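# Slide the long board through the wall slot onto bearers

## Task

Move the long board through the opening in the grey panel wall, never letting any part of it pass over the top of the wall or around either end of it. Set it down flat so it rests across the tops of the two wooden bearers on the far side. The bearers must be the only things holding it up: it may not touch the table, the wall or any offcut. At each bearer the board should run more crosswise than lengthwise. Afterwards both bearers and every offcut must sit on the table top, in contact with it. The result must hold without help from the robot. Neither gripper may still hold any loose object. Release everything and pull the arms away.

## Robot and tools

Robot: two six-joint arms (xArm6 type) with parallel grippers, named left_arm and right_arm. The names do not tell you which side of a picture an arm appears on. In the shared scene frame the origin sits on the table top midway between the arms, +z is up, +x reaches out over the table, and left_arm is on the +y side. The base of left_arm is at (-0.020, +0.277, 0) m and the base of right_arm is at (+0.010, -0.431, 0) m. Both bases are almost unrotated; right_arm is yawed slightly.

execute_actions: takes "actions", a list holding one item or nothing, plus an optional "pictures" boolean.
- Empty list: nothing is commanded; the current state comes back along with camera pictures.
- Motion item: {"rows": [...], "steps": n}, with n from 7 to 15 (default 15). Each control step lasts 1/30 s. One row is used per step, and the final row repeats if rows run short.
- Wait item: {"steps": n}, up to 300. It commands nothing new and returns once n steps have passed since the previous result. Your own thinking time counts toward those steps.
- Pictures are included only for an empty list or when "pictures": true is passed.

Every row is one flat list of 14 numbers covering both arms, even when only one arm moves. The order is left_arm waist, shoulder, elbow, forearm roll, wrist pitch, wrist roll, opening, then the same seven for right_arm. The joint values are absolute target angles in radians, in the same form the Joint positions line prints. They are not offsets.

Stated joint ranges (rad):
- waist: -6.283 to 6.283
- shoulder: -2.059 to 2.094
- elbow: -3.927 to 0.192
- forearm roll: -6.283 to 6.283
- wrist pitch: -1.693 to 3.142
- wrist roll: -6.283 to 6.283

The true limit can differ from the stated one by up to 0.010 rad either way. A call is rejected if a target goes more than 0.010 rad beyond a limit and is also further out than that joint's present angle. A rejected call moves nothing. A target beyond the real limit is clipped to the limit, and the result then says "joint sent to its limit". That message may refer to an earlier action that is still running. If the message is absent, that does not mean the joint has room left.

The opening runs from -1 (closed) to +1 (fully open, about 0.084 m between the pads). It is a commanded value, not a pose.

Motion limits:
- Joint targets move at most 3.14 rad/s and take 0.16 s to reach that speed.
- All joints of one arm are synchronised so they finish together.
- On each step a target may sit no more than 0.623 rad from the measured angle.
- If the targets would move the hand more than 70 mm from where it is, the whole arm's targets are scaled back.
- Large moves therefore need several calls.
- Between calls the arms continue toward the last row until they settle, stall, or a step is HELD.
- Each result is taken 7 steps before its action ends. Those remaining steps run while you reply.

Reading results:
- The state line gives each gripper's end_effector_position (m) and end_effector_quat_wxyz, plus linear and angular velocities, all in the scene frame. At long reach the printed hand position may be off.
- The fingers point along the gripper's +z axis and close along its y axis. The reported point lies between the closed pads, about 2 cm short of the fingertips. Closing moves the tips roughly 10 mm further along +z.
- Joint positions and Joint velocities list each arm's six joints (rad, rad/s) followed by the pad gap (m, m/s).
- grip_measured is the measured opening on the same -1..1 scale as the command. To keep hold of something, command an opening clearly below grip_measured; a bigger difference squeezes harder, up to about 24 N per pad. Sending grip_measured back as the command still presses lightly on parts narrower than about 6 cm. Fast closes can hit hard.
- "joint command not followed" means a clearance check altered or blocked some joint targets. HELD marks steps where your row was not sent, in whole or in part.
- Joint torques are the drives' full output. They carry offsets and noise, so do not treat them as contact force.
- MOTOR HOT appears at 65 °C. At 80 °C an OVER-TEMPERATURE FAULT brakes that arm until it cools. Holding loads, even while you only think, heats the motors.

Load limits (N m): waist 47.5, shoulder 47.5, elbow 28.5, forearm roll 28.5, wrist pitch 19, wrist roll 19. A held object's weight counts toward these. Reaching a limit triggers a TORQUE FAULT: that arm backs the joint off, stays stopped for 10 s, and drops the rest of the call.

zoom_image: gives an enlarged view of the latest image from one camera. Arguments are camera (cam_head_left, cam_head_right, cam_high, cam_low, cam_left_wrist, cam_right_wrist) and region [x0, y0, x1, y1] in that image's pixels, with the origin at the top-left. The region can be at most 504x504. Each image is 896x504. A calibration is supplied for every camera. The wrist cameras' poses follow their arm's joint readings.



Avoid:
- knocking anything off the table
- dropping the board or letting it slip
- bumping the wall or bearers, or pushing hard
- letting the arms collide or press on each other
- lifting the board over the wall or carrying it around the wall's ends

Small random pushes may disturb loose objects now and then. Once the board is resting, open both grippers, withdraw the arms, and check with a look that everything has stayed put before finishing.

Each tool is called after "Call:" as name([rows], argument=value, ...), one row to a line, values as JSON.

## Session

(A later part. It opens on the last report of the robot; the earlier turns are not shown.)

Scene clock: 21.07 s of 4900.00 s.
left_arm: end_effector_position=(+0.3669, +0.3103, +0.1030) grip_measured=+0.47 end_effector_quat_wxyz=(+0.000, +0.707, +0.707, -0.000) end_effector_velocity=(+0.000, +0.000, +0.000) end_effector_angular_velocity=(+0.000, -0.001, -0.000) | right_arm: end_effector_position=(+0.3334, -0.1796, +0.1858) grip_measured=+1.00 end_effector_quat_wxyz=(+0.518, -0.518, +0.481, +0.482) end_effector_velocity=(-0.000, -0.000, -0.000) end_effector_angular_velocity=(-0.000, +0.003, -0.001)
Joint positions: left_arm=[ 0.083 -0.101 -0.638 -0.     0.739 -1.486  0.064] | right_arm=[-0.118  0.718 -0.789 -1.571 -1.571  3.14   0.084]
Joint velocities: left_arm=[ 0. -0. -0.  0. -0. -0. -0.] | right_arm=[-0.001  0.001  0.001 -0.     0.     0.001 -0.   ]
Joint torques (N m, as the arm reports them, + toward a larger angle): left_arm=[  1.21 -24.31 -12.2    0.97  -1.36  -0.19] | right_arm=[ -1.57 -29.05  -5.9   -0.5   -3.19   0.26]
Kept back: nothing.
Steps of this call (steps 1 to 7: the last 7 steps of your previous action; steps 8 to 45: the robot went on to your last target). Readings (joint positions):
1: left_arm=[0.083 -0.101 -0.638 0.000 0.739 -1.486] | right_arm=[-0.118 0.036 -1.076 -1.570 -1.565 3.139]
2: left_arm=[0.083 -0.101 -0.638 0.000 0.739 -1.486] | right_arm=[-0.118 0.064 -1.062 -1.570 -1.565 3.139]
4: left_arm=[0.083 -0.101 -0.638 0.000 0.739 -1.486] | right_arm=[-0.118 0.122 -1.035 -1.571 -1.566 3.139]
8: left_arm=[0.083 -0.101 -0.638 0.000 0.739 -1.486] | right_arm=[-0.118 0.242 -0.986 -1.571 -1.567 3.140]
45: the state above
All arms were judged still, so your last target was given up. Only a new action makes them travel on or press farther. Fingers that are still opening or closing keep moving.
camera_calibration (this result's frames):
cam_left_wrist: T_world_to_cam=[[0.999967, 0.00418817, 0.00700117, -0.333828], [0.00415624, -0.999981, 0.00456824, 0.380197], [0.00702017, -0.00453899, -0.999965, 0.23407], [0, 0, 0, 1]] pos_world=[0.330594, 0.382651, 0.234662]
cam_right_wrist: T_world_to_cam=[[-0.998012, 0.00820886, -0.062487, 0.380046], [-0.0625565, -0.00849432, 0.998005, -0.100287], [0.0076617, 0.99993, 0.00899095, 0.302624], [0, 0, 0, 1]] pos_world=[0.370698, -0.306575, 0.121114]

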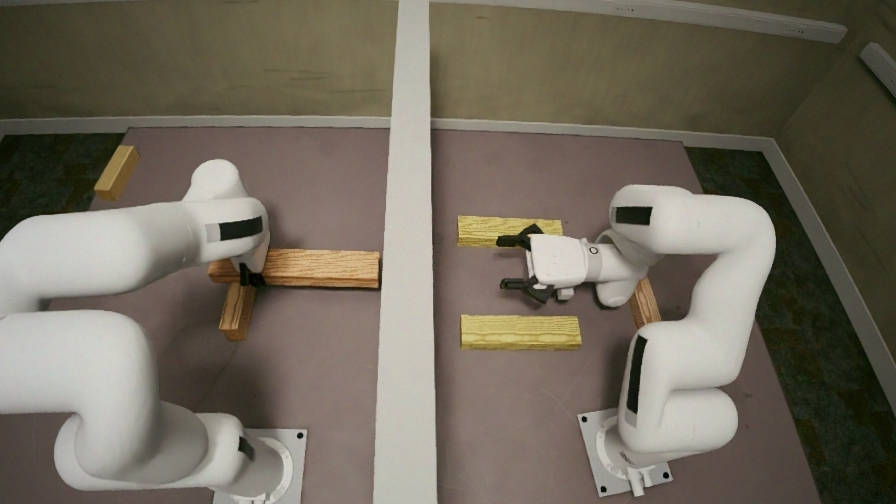

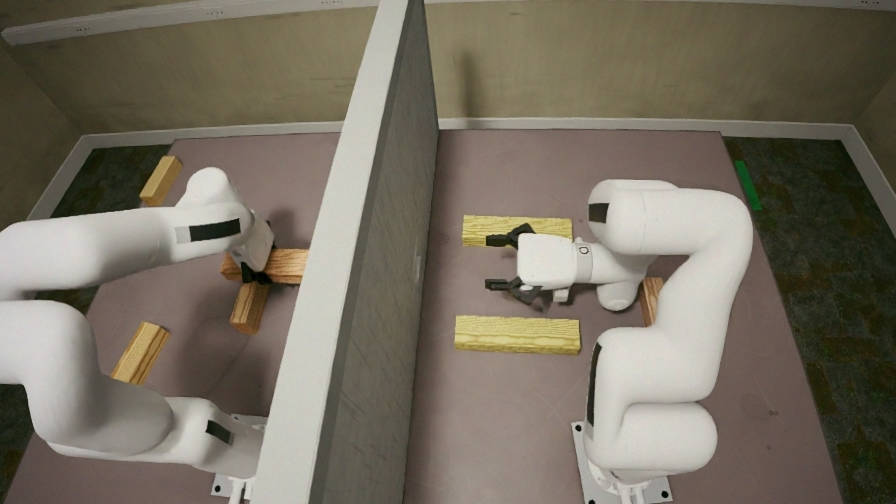

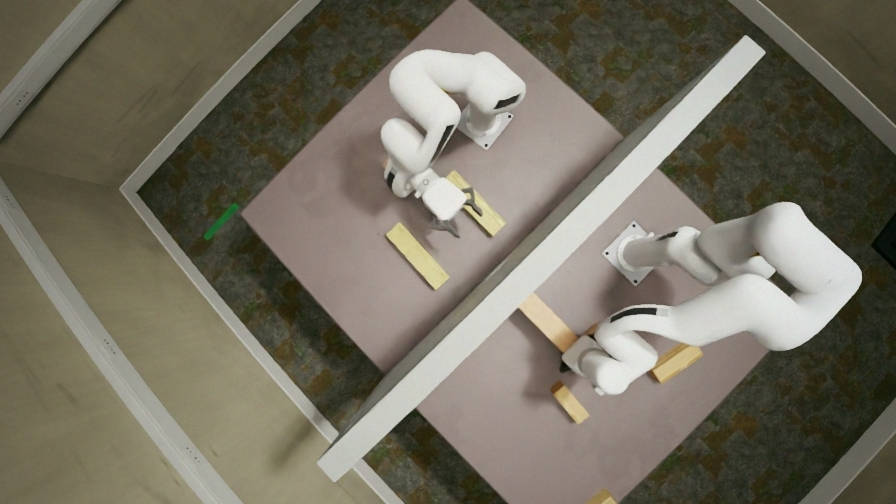

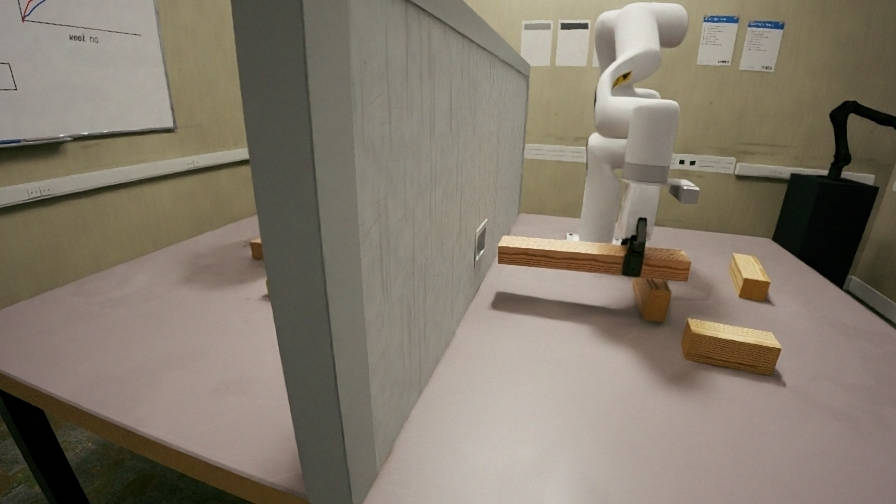

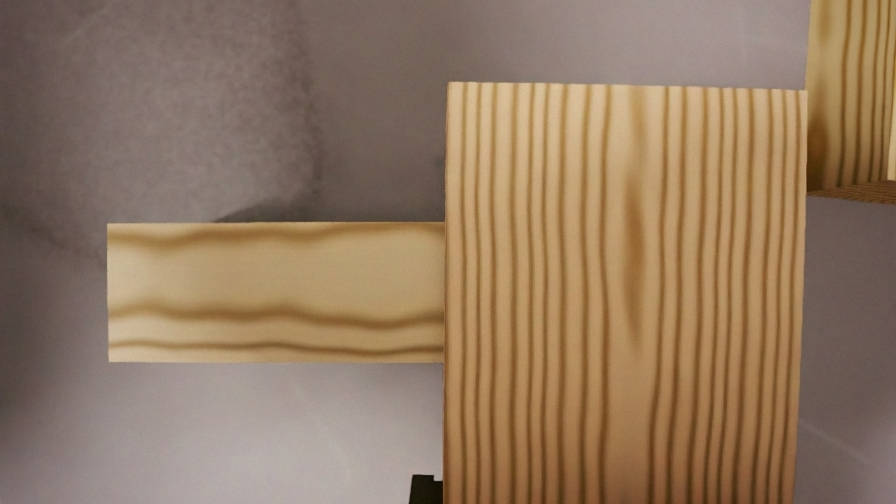

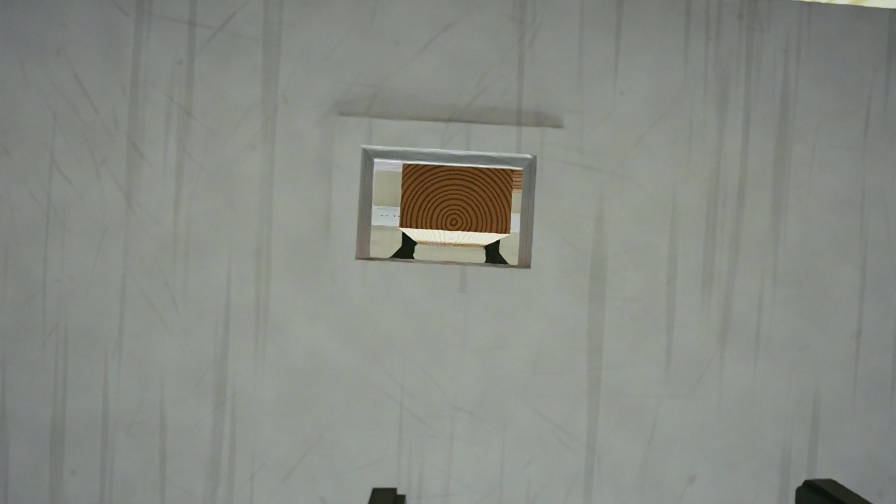

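Call:
execute_actions([
  {"rows":[[0.006,-0.119,-0.6514,0,0.7704,-1.575,-1,-0.118,0.718,-0.789,-1.571,-1.571,3.14,1]],"steps":15},
])

Call:
execute_actions([
  {"steps":15},
], pictures=true)

Call:
zoom_image(camera="cam_right_wrist", region=[320, 100, 580, 300])

Scene clock: 22.57 s of 4900.00 s.
left_arm: end_effector_position=(+0.3703, +0.2819, +0.1128) grip_measured=+0.47 end_effector_quat_wxyz=(+0.001, +0.704, +0.710, +0.001) end_effector_velocity=(-0.004, -0.027, +0.006) end_effector_angular_velocity=(+0.000, +0.015, +0.032) | right_arm: end_effector_position=(+0.3333, -0.1796, +0.1858) grip_measured=+1.00 end_effector_quat_wxyz=(+0.518, -0.518, +0.481, +0.482) end_effector_velocity=(-0.000, +0.000, +0.000) end_effector_angular_velocity=(+0.000, -0.001, +0.000)
Joint positions: left_arm=[ 0.01  -0.119 -0.652 -0.     0.768 -1.568  0.064] | right_arm=[-0.118  0.718 -0.789 -1.571 -1.571  3.14   0.084]
Joint velocities: left_arm=[-0.07  -0.016 -0.006  0.001  0.038 -0.103 -0.   ] | right_arm=[ 0.    -0.001  0.    -0.    -0.    -0.001 -0.   ]
Joint torques (N m, as the arm reports them, + toward a larger angle): left_arm=[  3.4  -22.58 -11.56   0.92  -1.39  -0.16] | right_arm=[ -1.26 -28.96  -5.84  -0.48  -3.14   0.2 ]
Steps of this call (steps 1 to 37: nothing new was sent; steps 38 to 45: the first 8 steps of this action). Readings (joint positions):
38: left_arm=[0.083 -0.101 -0.638 0.000 0.739 -1.486] | right_arm=[-0.118 0.718 -0.789 -1.571 -1.571 3.140]
39: left_arm=[0.079 -0.102 -0.638 0.000 0.741 -1.493] | right_arm=[-0.118 0.718 -0.789 -1.571 -1.571 3.140]
41: left_arm=[0.048 -0.109 -0.643 0.000 0.754 -1.529] | right_arm=[-0.118 0.718 -0.789 -1.571 -1.571 3.140]
45: the state above

Scene clock: 23.07 s of 4900.00 s.
left_arm: end_effector_position=(+0.3694, +0.2805, +0.1125) grip_measured=+0.47 end_effector_quat_wxyz=(-0.000, +0.703, +0.711, -0.000) end_effector_velocity=(-0.000, -0.000, -0.000) end_effector_angular_velocity=(-0.000, +0.001, -0.000) | right_arm: end_effector_position=(+0.3333, -0.1796, +0.1858) grip_measured=+1.00 end_effector_quat_wxyz=(+0.518, -0.518, +0.481, +0.482) end_effector_velocity=(+0.000, -0.000, +0.000) end_effector_angular_velocity=(-0.000, -0.001, -0.001)
Joint positions: left_arm=[ 0.006 -0.119 -0.651  0.     0.77  -1.575  0.064] | right_arm=[-0.118  0.718 -0.789 -1.571 -1.571  3.14   0.084]
Joint velocities: left_arm=[-0.001  0.    -0.    -0.     0.001 -0.    -0.   ] | right_arm=[-0.001 -0.    -0.    -0.     0.    -0.001 -0.   ]
Joint torques (N m, as the arm reports them, + toward a larger angle): left_arm=[  1.18 -24.28 -12.2    0.89  -1.4   -0.23] | right_arm=[ -1.47 -28.97  -5.83  -0.45  -3.19   0.26]
Kept back: nothing.
Steps of this call (steps 1 to 7: the last 7 steps of your previous action; steps 8 to 15: the robot went on to your last target). Readings (joint positions):
1: left_arm=[0.008 -0.119 -0.652 -0.000 0.769 -1.571] | right_arm=[-0.118 0.718 -0.789 -1.571 -1.571 3.140]
2: left_arm=[0.007 -0.119 -0.651 -0.000 0.769 -1.572] | right_arm=[-0.118 0.718 -0.789 -1.571 -1.571 3.140]
4: left_arm=[0.007 -0.119 -0.651 0.000 0.770 -1.574] | right_arm=[-0.118 0.718 -0.789 -1.571 -1.571 3.140]
8: left_arm=[0.007 -0.119 -0.651 0.000 0.770 -1.575] | right_arm=[-0.118 0.718 -0.789 -1.571 -1.571 3.140]
15: the state above
All arms were judged still, so your last target was given up. Only a new action makes them travel on or press farther. Fingers that are still opening or closing keep moving.
camera_calibration (this result's frames):
cam_left_wrist: T_world_to_cam=[[0.999843, 0.0162998, 0.006918, -0.339555], [0.0162685, -0.999857, 0.00456393, 0.345834], [0.0069914, -0.00445067, -0.999966, 0.243396], [0, 0, 0, 1]] pos_world=[0.332174, 0.352403, 0.244159]
cam_right_wrist: T_world_to_cam=[[-0.998025, 0.00820346, -0.0622763, 0.379979], [-0.0623456, -0.00848298, 0.998019, -0.100301], [0.00765892, 0.99993, 0.00897768, 0.302627], [0, 0, 0, 1]] pos_world=[0.370657, -0.306574, 0.121049]

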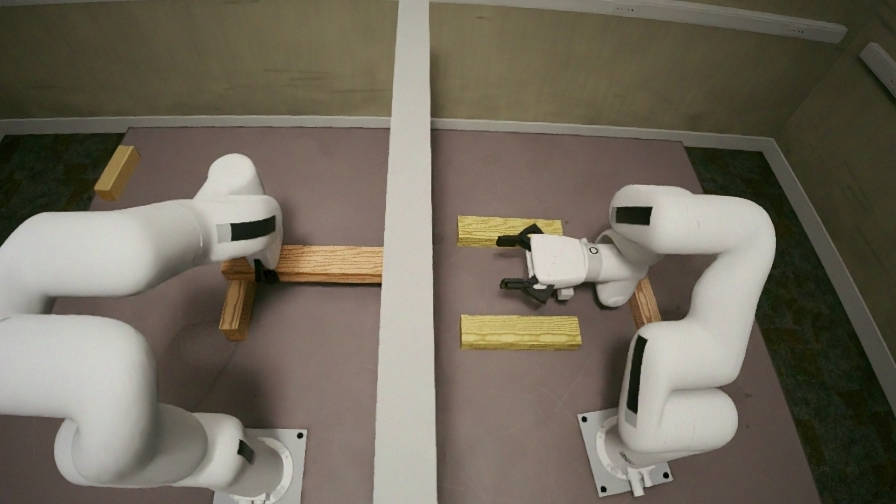

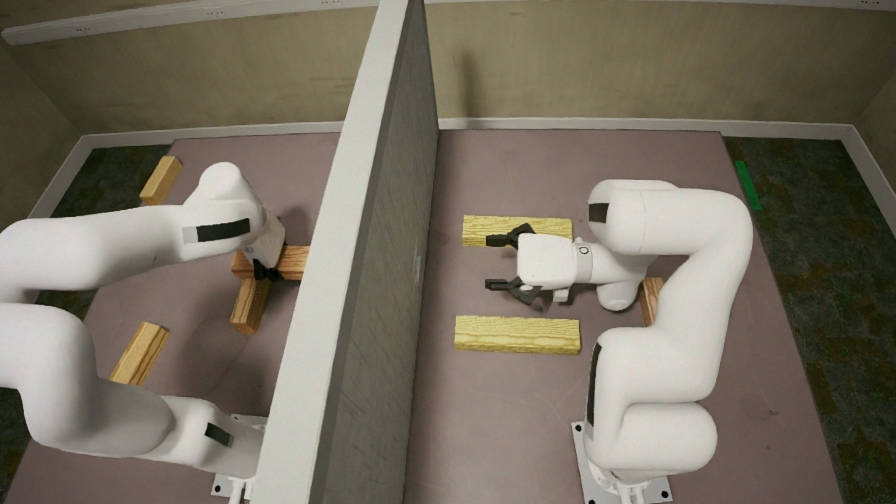

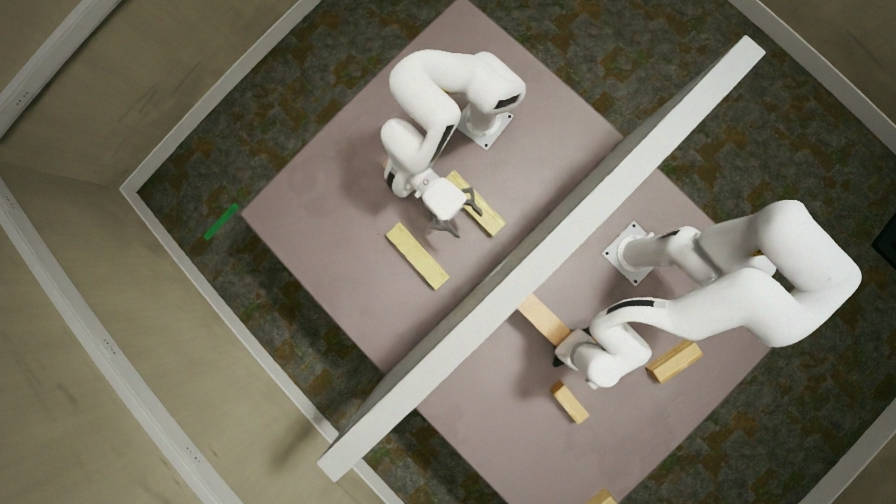

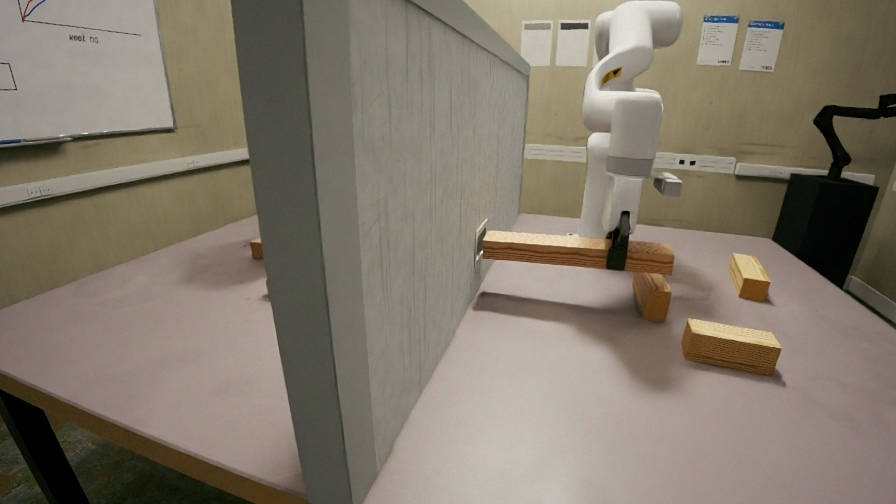

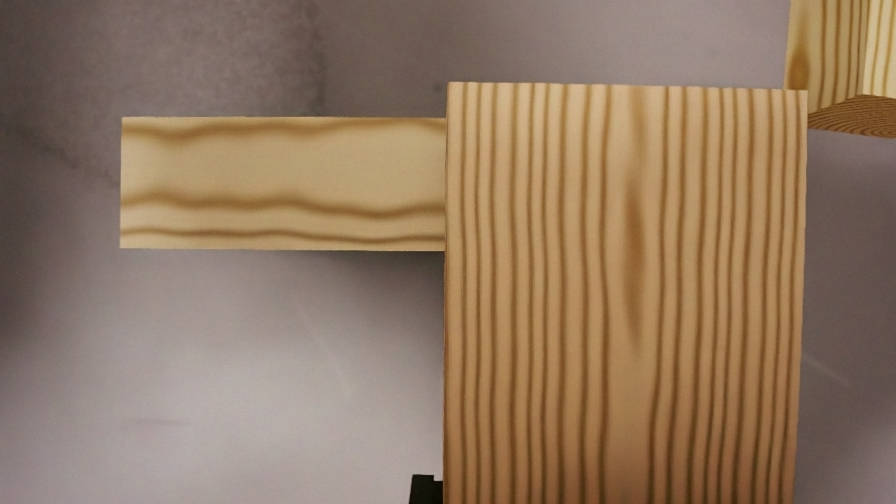

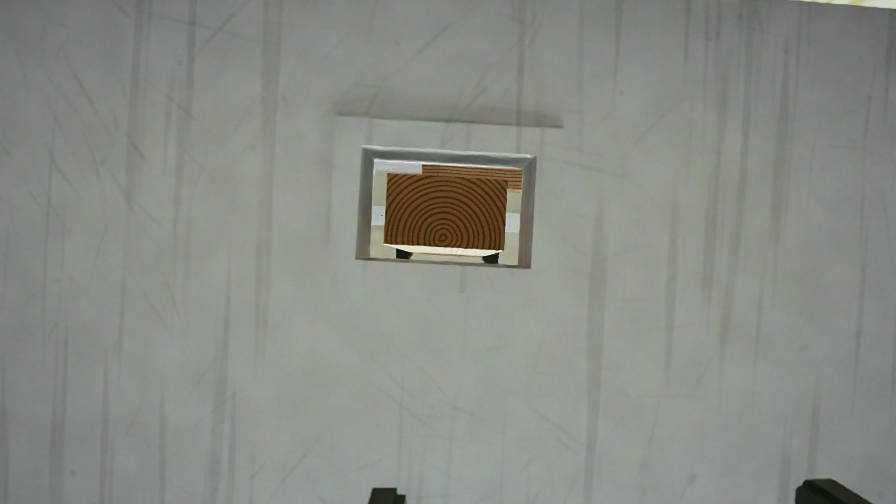

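Region (320, 100, 580, 300) of cam_right_wrist's 896x504 image, scaled by 1.938, with more detail than that image has; it fills the top 388 rows of this view, and the rest is white.

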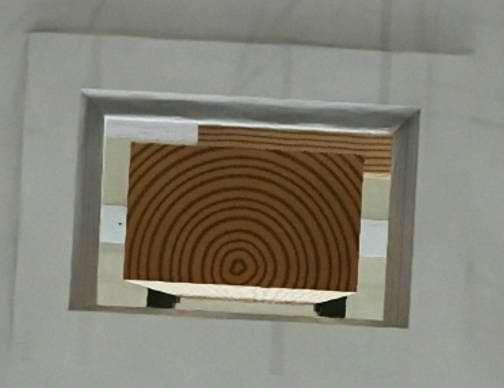

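Call:
execute_actions([
  {"rows":[[-0.02,-0.118,-0.6525,0,0.7705,-1.601,-1,-0.118,0.718,-0.789,-1.571,-1.571,3.14,1],[-0.02,-0.118,-0.6525,0,0.7705,-1.601,-1,-0.118,0.718,-0.789,-1.571,-1.571,3.14,1],[-0.045,-0.117,-0.6535,0,0.7705,-1.626,-1,-0.118,0.718,-0.789,-1.571,-1.571,3.14,1],[-0.045,-0.117,-0.6535,0,0.7705,-1.626,-1,-0.118,0.718,-0.789,-1.571,-1.571,3.14,1],[-0.0712,-0.116,-0.6547,0,0.7707,-1.652,-1,-0.118,0.718,-0.789,-1.571,-1.571,3.14,1],[-0.0712,-0.116,-0.6547,0,0.7707,-1.652,-1,-0.118,0.718,-0.789,-1.571,-1.571,3.14,1],[-0.0966,-0.113,-0.6578,0,0.7708,-1.6776,-1,-0.118,0.718,-0.789,-1.571,-1.571,3.14,1],[-0.0966,-0.113,-0.6578,0,0.7708,-1.6776,-1,-0.118,0.718,-0.789,-1.571,-1.571,3.14,1],[-0.122,-0.1094,-0.6616,0,0.771,-1.703,-1,-0.118,0.718,-0.789,-1.571,-1.571,3.14,1],[-0.122,-0.1094,-0.6616,0,0.771,-1.703,-1,-0.118,0.718,-0.789,-1.571,-1.571,3.14,1],[-0.1473,-0.1051,-0.666,0,0.7711,-1.7283,-1,-0.118,0.718,-0.789,-1.571,-1.571,3.14,1]],"steps":15},
])

Call:
execute_actions([
  {"steps":15},
], pictures=true)

Call:
zoom_image(camera="cam_right_wrist", region=[320, 100, 580, 300])

Scene clock: 24.67 s of 4900.00 s.
left_arm: end_effector_position=(+0.3696, +0.2557, +0.1125) grip_measured=+0.47 end_effector_quat_wxyz=(+0.000, +0.703, +0.711, -0.000) end_effector_velocity=(-0.001, -0.148, -0.000) end_effector_angular_velocity=(+0.000, +0.000, -0.003) | right_arm: end_effector_position=(+0.3333, -0.1796, +0.1858) grip_measured=+1.00 end_effector_quat_wxyz=(+0.518, -0.518, +0.481, +0.482) end_effector_velocity=(-0.000, -0.000, -0.000) end_effector_angular_velocity=(-0.000, +0.001, -0.000)
Joint positions: left_arm=[-0.057 -0.116 -0.654 -0.     0.771 -1.638  0.064] | right_arm=[-0.118  0.718 -0.789 -1.571 -1.571  3.14   0.084]
Joint velocities: left_arm=[-0.378  0.026 -0.027  0.     0.001 -0.375  0.   ] | right_arm=[-0.     0.    -0.     0.     0.     0.001 -0.   ]
Joint torques (N m, as the arm reports them, + toward a larger angle): left_arm=[ -0.04 -23.99 -12.27   0.83  -1.47  -0.28] | right_arm=[ -1.36 -29.05  -5.89  -0.51  -3.19   0.19]
Steps of this call (steps 1 to 40: nothing new was sent; steps 41 to 48: the first 8 steps of this action). Readings (joint positions):
41: left_arm=[0.006 -0.119 -0.651 0.000 0.770 -1.575] | right_arm=[-0.118 0.718 -0.789 -1.571 -1.571 3.140]
42: left_arm=[0.003 -0.119 -0.652 0.000 0.770 -1.579] | right_arm=[-0.118 0.718 -0.789 -1.571 -1.571 3.140]
44: left_arm=[-0.012 -0.118 -0.652 0.000 0.770 -1.594] | right_arm=[-0.118 0.718 -0.789 -1.571 -1.571 3.140]
48: the state above

Scene clock: 25.17 s of 4900.00 s.
left_arm: end_effector_position=(+0.3694, +0.2206, +0.1124) grip_measured=+0.47 end_effector_quat_wxyz=(-0.000, +0.703, +0.711, -0.000) end_effector_velocity=(+0.001, -0.002, +0.000) end_effector_angular_velocity=(-0.000, -0.003, -0.000) | right_arm: end_effector_position=(+0.3333, -0.1796, +0.1858) grip_measured=+1.00 end_effector_quat_wxyz=(+0.518, -0.518, +0.481, +0.482) end_effector_velocity=(-0.000, -0.000, -0.000) end_effector_angular_velocity=(+0.000, +0.001, -0.000)
Joint positions: left_arm=[-0.147 -0.105 -0.666  0.     0.771 -1.728  0.064] | right_arm=[-0.118  0.718 -0.789 -1.571 -1.571  3.14   0.084]
Joint velocities: left_arm=[-0.004  0.001 -0.001  0.    -0.003 -0.004  0.   ] | right_arm=[-0.    -0.     0.001 -0.    -0.     0.    -0.   ]
Joint torques (N m, as the arm reports them, + toward a larger angle): left_arm=[  0.98 -24.71 -12.39   0.84  -1.35  -0.22] | right_arm=[ -1.32 -29.09  -5.94  -0.49  -3.18   0.22]
Kept back: nothing.
Steps of this call (steps 1 to 7: the last 7 steps of your previous action; steps 8 to 15: the robot went on to your last target). Readings (joint positions):
1: left_arm=[-0.070 -0.115 -0.655 -0.000 0.771 -1.650] | right_arm=[-0.118 0.718 -0.789 -1.571 -1.571 3.140]
2: left_arm=[-0.083 -0.114 -0.657 -0.000 0.771 -1.663] | right_arm=[-0.118 0.718 -0.789 -1.571 -1.571 3.140]
4: left_arm=[-0.108 -0.111 -0.660 -0.000 0.771 -1.688] | right_arm=[-0.118 0.718 -0.789 -1.571 -1.571 3.140]
8: left_arm=[-0.142 -0.106 -0.665 -0.000 0.771 -1.721] | right_arm=[-0.118 0.718 -0.789 -1.571 -1.571 3.140]
15: the state above
camera_calibration (this result's frames):
cam_left_wrist: T_world_to_cam=[[0.999838, 0.0166212, 0.0069303, -0.33867], [0.0165899, -0.999852, 0.00453999, 0.285874], [0.00700474, -0.00442428, -0.999966, 0.243043], [0, 0, 0, 1]] pos_world=[0.33217, 0.292536, 0.244084]
cam_right_wrist: T_world_to_cam=[[-0.998025, 0.00820345, -0.0622762, 0.379979], [-0.0623455, -0.00848322, 0.998019, -0.100301], [0.00765889, 0.99993, 0.00897791, 0.302627], [0, 0, 0, 1]] pos_world=[0.370657, -0.306574, 0.121049]

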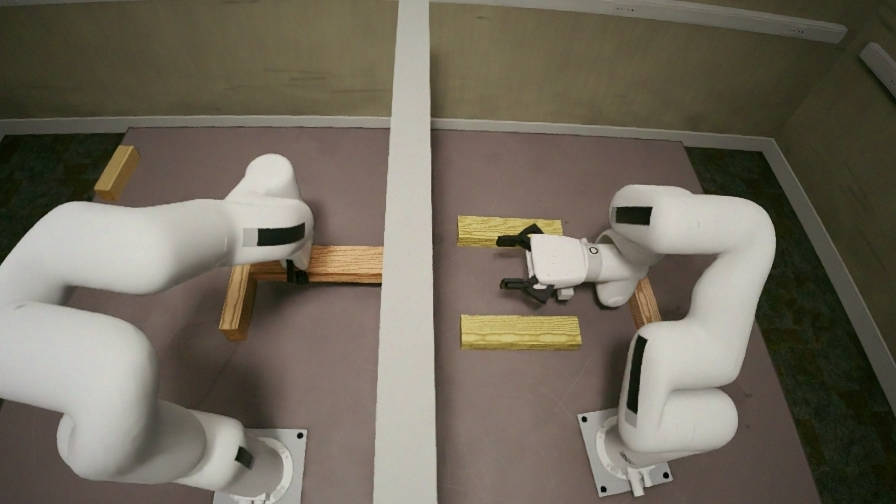

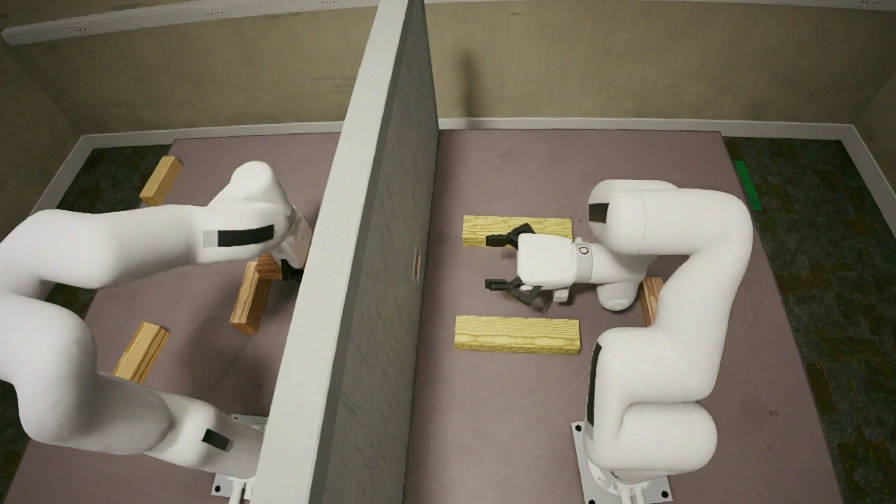

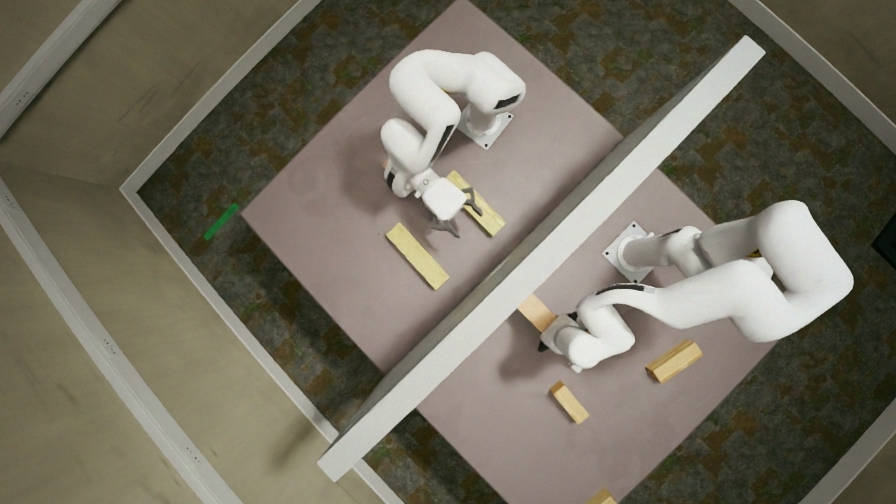

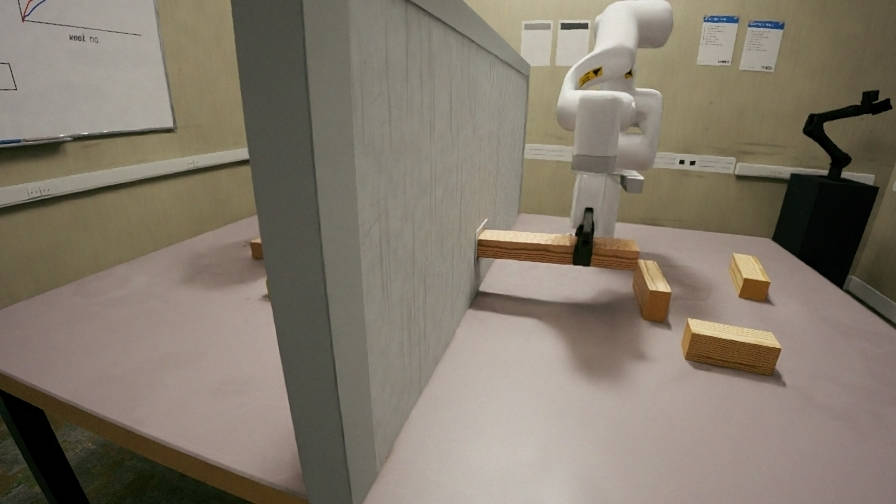

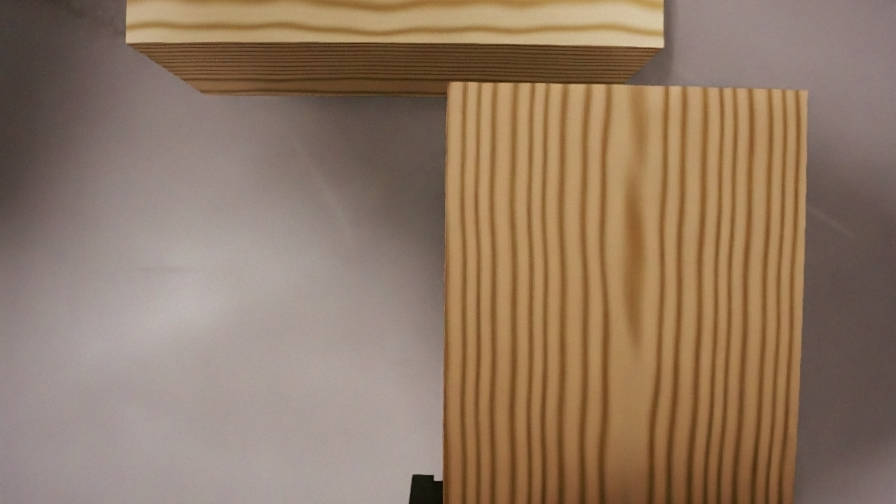

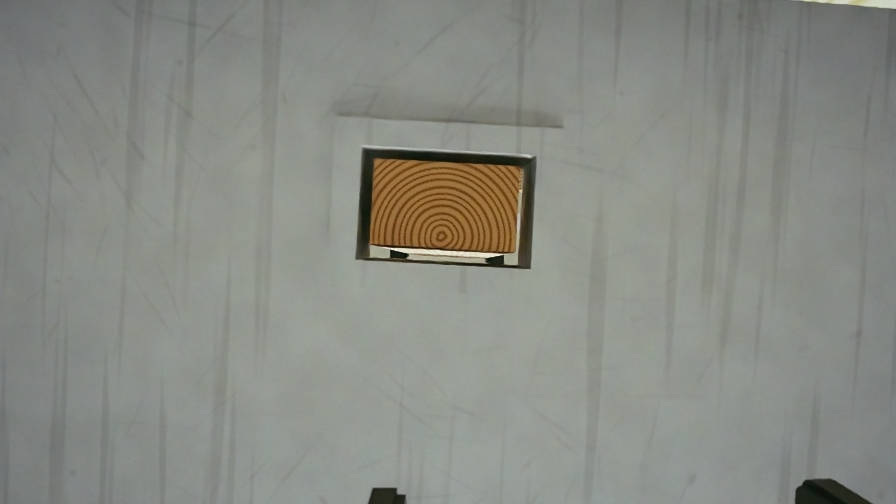

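Region (320, 100, 580, 300) of cam_right_wrist's 896x504 image, scaled by 1.938, with more detail than that image has; it fills the top 388 rows of this view, and the rest is white.

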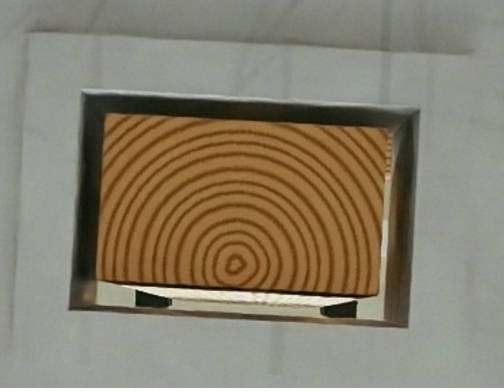

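Call:
execute_actions([
  {"rows":[[-0.172,-0.0997,-0.6718,0,0.7715,-1.753,-1,-0.118,0.718,-0.789,-1.571,-1.571,3.14,1],[-0.172,-0.0997,-0.6718,0,0.7715,-1.753,-1,-0.118,0.718,-0.789,-1.571,-1.571,3.14,1],[-0.197,-0.0937,-0.6782,0,0.7719,-1.778,-1,-0.118,0.718,-0.789,-1.571,-1.571,3.14,1],[-0.197,-0.0937,-0.6782,0,0.7719,-1.778,-1,-0.118,0.718,-0.789,-1.571,-1.571,3.14,1],[-0.2218,-0.087,-0.6853,0,0.7723,-1.8028,-1,-0.118,0.718,-0.789,-1.571,-1.571,3.14,1],[-0.2218,-0.087,-0.6853,0,0.7723,-1.8028,-1,-0.118,0.718,-0.789,-1.571,-1.571,3.14,1],[-0.246,-0.0793,-0.6937,0,0.773,-1.827,-1,-0.118,0.718,-0.789,-1.571,-1.571,3.14,1],[-0.246,-0.0793,-0.6937,0,0.773,-1.827,-1,-0.118,0.718,-0.789,-1.571,-1.571,3.14,1],[-0.27,-0.071,-0.7028,0,0.7738,-1.851,-1,-0.118,0.718,-0.789,-1.571,-1.571,3.14,1],[-0.27,-0.071,-0.7028,0,0.7738,-1.851,-1,-0.118,0.718,-0.789,-1.571,-1.571,3.14,1],[-0.2938,-0.062,-0.7125,0,0.7745,-1.8748,-1,-0.118,0.718,-0.789,-1.571,-1.571,3.14,1],[-0.2938,-0.062,-0.7125,0,0.7745,-1.8748,-1,-0.118,0.718,-0.789,-1.571,-1.571,3.14,1],[-0.317,-0.0522,-0.7234,0,0.7756,-1.898,-1,-0.118,0.718,-0.789,-1.571,-1.571,3.14,1],[-0.317,-0.0522,-0.7234,0,0.7756,-1.898,-1,-0.118,0.718,-0.789,-1.571,-1.571,3.14,1],[-0.34,-0.0418,-0.735,0,0.7768,-1.921,-1,-0.118,0.718,-0.789,-1.571,-1.571,3.14,1]],"steps":15},
])

Call:
execute_actions([
  {"rows":[[-0.34,-0.0418,-0.735,0,0.7768,-1.921,-1,-0.118,0.718,-0.789,-1.571,-1.571,3.14,1],[-0.3629,-0.0308,-0.7473,0,0.7781,-1.9439,-1,-0.118,0.718,-0.789,-1.571,-1.571,3.14,1],[-0.3629,-0.0308,-0.7473,0,0.7781,-1.9439,-1,-0.118,0.718,-0.789,-1.571,-1.571,3.14,1],[-0.385,-0.019,-0.7607,0,0.7797,-1.966,-1,-0.118,0.718,-0.789,-1.571,-1.571,3.14,1],[-0.385,-0.019,-0.7607,0,0.7797,-1.966,-1,-0.118,0.718,-0.789,-1.571,-1.571,3.14,1],[-0.407,-0.0068,-0.7747,0,0.7815,-1.988,-1,-0.118,0.718,-0.789,-1.571,-1.571,3.14,1],[-0.407,-0.0068,-0.7747,0,0.7815,-1.988,-1,-0.118,0.718,-0.789,-1.571,-1.571,3.14,1],[-0.4285,0.0059,-0.7893,0,0.7834,-2.0095,-1,-0.118,0.718,-0.789,-1.571,-1.571,3.14,1]],"steps":15},
])

Call:
execute_actions([
  {"steps":12},
], pictures=true)

Scene clock: 26.47 s of 4900.00 s.
left_arm: end_effector_position=(+0.3696, +0.1956, +0.1124) grip_measured=+0.47 end_effector_quat_wxyz=(+0.000, +0.703, +0.711, +0.000) end_effector_velocity=(-0.000, -0.148, -0.001) end_effector_angular_velocity=(+0.001, +0.003, -0.003) | right_arm: end_effector_position=(+0.3333, -0.1796, +0.1858) grip_measured=+1.00 end_effector_quat_wxyz=(+0.518, -0.518, +0.481, +0.482) end_effector_velocity=(+0.000, +0.000, +0.000) end_effector_angular_velocity=(-0.000, -0.002, +0.000)
Joint positions: left_arm=[-0.209 -0.09  -0.682 -0.     0.772 -1.79   0.064] | right_arm=[-0.118  0.718 -0.789 -1.571 -1.571  3.14   0.084]
Joint velocities: left_arm=[-0.363  0.102 -0.109  0.     0.009 -0.36   0.   ] | right_arm=[ 0.    -0.001 -0.001 -0.     0.    -0.001 -0.   ]
Joint torques (N m, as the arm reports them, + toward a larger angle): left_arm=[  0.6  -24.79 -12.61   0.87  -1.5   -0.19] | right_arm=[ -1.35 -28.96  -5.85  -0.48  -3.14   0.14]
Steps of this call (steps 1 to 15: the robot went on to your last target; steps 16 to 31: nothing new was sent; steps 32 to 39: the first 8 steps of this action). Readings (joint positions):
32: left_arm=[-0.147 -0.105 -0.666 0.000 0.771 -1.729] | right_arm=[-0.118 0.718 -0.789 -1.571 -1.571 3.140]
33: left_arm=[-0.150 -0.104 -0.667 0.000 0.771 -1.732] | right_arm=[-0.118 0.718 -0.789 -1.571 -1.571 3.140]
35: left_arm=[-0.164 -0.101 -0.670 0.000 0.771 -1.747] | right_arm=[-0.118 0.718 -0.789 -1.571 -1.571 3.140]
39: the state above

Scene clock: 26.97 s of 4900.00 s.
left_arm: end_effector_position=(+0.3696, +0.1211, +0.1119) grip_measured=+0.47 end_effector_quat_wxyz=(-0.000, +0.703, +0.711, -0.000) end_effector_velocity=(-0.001, -0.148, -0.001) end_effector_angular_velocity=(-0.000, -0.000, -0.006) | right_arm: end_effector_position=(+0.3333, -0.1796, +0.1858) grip_measured=+1.00 end_effector_quat_wxyz=(+0.518, -0.518, +0.481, +0.482) end_effector_velocity=(+0.000, -0.000, +0.000) end_effector_angular_velocity=(-0.000, -0.001, -0.000)
Joint positions: left_arm=[-0.383 -0.019 -0.76  -0.     0.78  -1.964  0.064] | right_arm=[-0.118  0.718 -0.789 -1.571 -1.571  3.14   0.084]
Joint velocities: left_arm=[-0.328  0.173 -0.199 -0.     0.025 -0.322 -0.   ] | right_arm=[-0.    -0.    -0.    -0.     0.    -0.001 -0.   ]
Joint torques (N m, as the arm reports them, + toward a larger angle): left_arm=[  1.67 -27.58 -12.5    1.01  -1.42  -0.17] | right_arm=[ -1.24 -28.98  -5.97  -0.55  -3.2    0.22]
Steps of this call (steps 1 to 7: the last 7 steps of your previous action; steps 8 to 15: the first 8 steps of this action). Readings (joint positions):
8: left_arm=[-0.304 -0.057 -0.718 -0.000 0.775 -1.885] | right_arm=[-0.118 0.718 -0.789 -1.571 -1.571 3.140]
9: left_arm=[-0.315 -0.052 -0.723 -0.000 0.776 -1.896] | right_arm=[-0.118 0.718 -0.789 -1.571 -1.571 3.140]
11: left_arm=[-0.338 -0.042 -0.735 -0.000 0.777 -1.919] | right_arm=[-0.118 0.718 -0.789 -1.571 -1.571 3.140]
15: the state above

Scene clock: 27.37 s of 4900.00 s.
left_arm: end_effector_position=(+0.3694, +0.1007, +0.1117) grip_measured=+0.47 end_effector_quat_wxyz=(-0.000, +0.703, +0.711, -0.000) end_effector_velocity=(+0.001, -0.002, +0.001) end_effector_angular_velocity=(-0.002, -0.004, -0.000) | right_arm: end_effector_position=(+0.3333, -0.1796, +0.1858) grip_measured=+1.00 end_effector_quat_wxyz=(+0.518, -0.518, +0.481, +0.482) end_effector_velocity=(-0.000, +0.000, +0.000) end_effector_angular_velocity=(-0.000, +0.001, +0.001)
Joint positions: left_arm=[-0.428  0.006 -0.789  0.     0.783 -2.009  0.064] | right_arm=[-0.118  0.718 -0.789 -1.571 -1.571  3.14   0.084]
Joint velocities: left_arm=[-0.004  0.    -0.004 -0.    -0.002 -0.003  0.   ] | right_arm=[ 0.001 -0.    -0.    -0.     0.     0.001 -0.   ]
Joint torques (N m, as the arm reports them, + toward a larger angle): left_arm=[  1.   -28.21 -12.44   1.    -1.39  -0.18] | right_arm=[ -1.35 -28.95  -5.79  -0.49  -3.19   0.25]
Kept back: nothing.
Steps of this call (steps 1 to 7: the last 7 steps of your previous action; steps 8 to 12: the robot went on to your last target). Readings (joint positions):
1: left_arm=[-0.394 -0.013 -0.767 -0.000 0.781 -1.975] | right_arm=[-0.118 0.718 -0.789 -1.571 -1.571 3.140]
2: left_arm=[-0.405 -0.007 -0.774 -0.000 0.781 -1.986] | right_arm=[-0.118 0.718 -0.789 -1.571 -1.571 3.140]
4: left_arm=[-0.420 0.001 -0.784 -0.000 0.782 -2.000] | right_arm=[-0.118 0.718 -0.789 -1.571 -1.571 3.140]
8: left_arm=[-0.427 0.005 -0.788 0.000 0.783 -2.008] | right_arm=[-0.118 0.718 -0.789 -1.571 -1.571 3.140]
12: the state above
camera_calibration (this result's frames):
cam_left_wrist: T_world_to_cam=[[0.999838, 0.0166787, 0.00682083, -0.336617], [0.0166484, -0.999851, 0.0044632, 0.165974], [0.00689426, -0.00434892, -0.999967, 0.241789], [0, 0, 0, 1]] pos_world=[0.332132, 0.172615, 0.243336]
cam_right_wrist: T_world_to_cam=[[-0.998025, 0.00820324, -0.0622764, 0.379978], [-0.0623457, -0.00848298, 0.998019, -0.100301], [0.0076587, 0.99993, 0.00897766, 0.302627], [0, 0, 0, 1]] pos_world=[0.370657, -0.306574, 0.121049]

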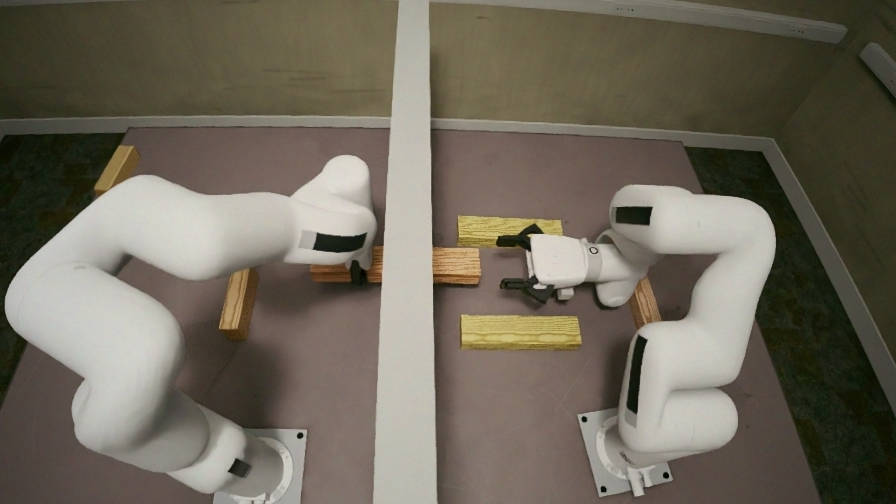

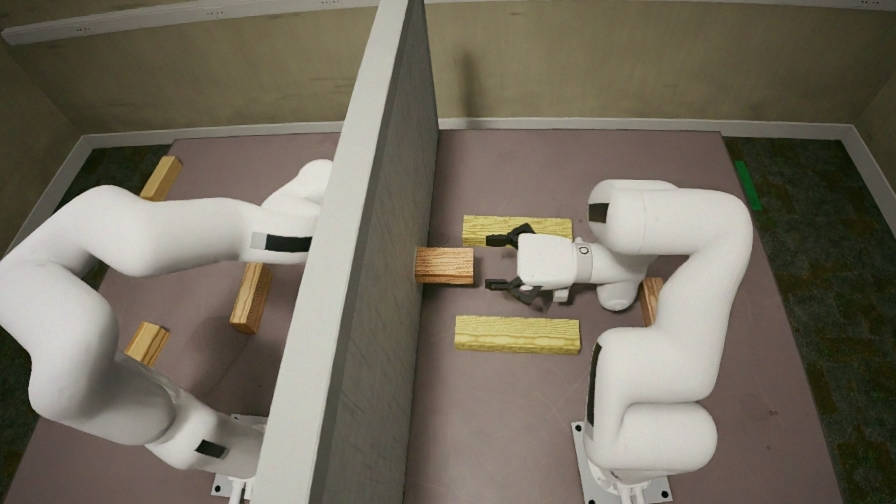

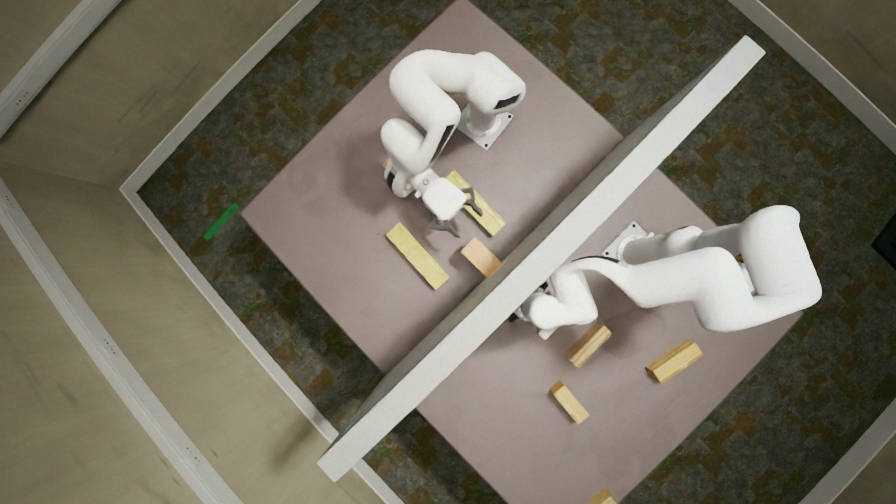

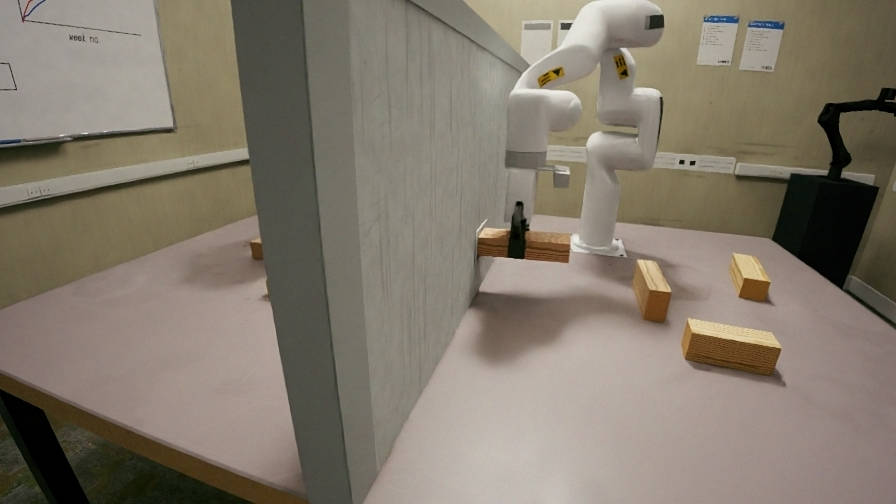

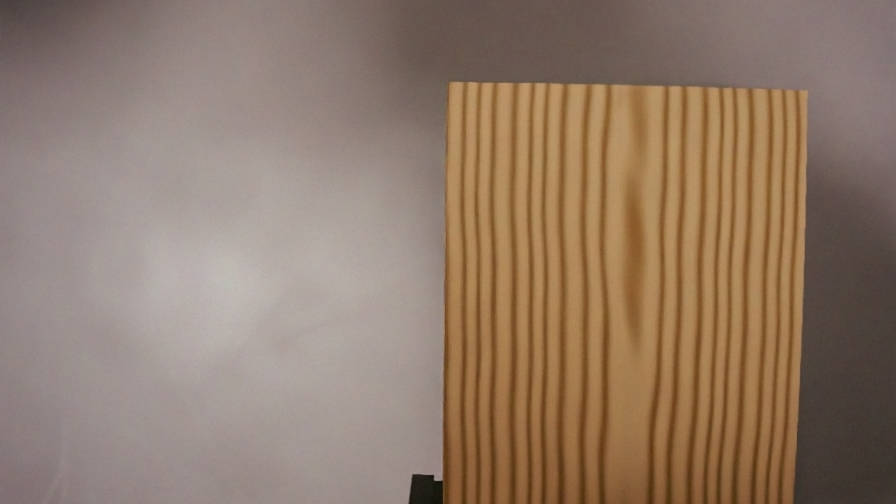

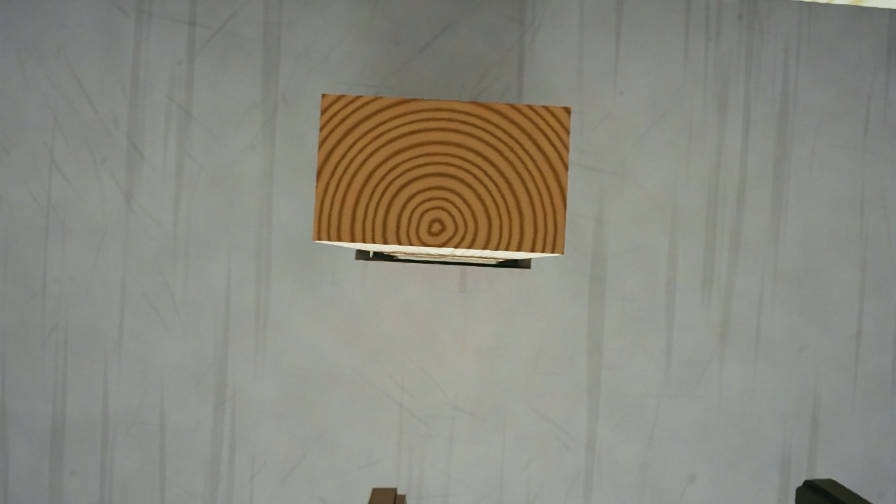

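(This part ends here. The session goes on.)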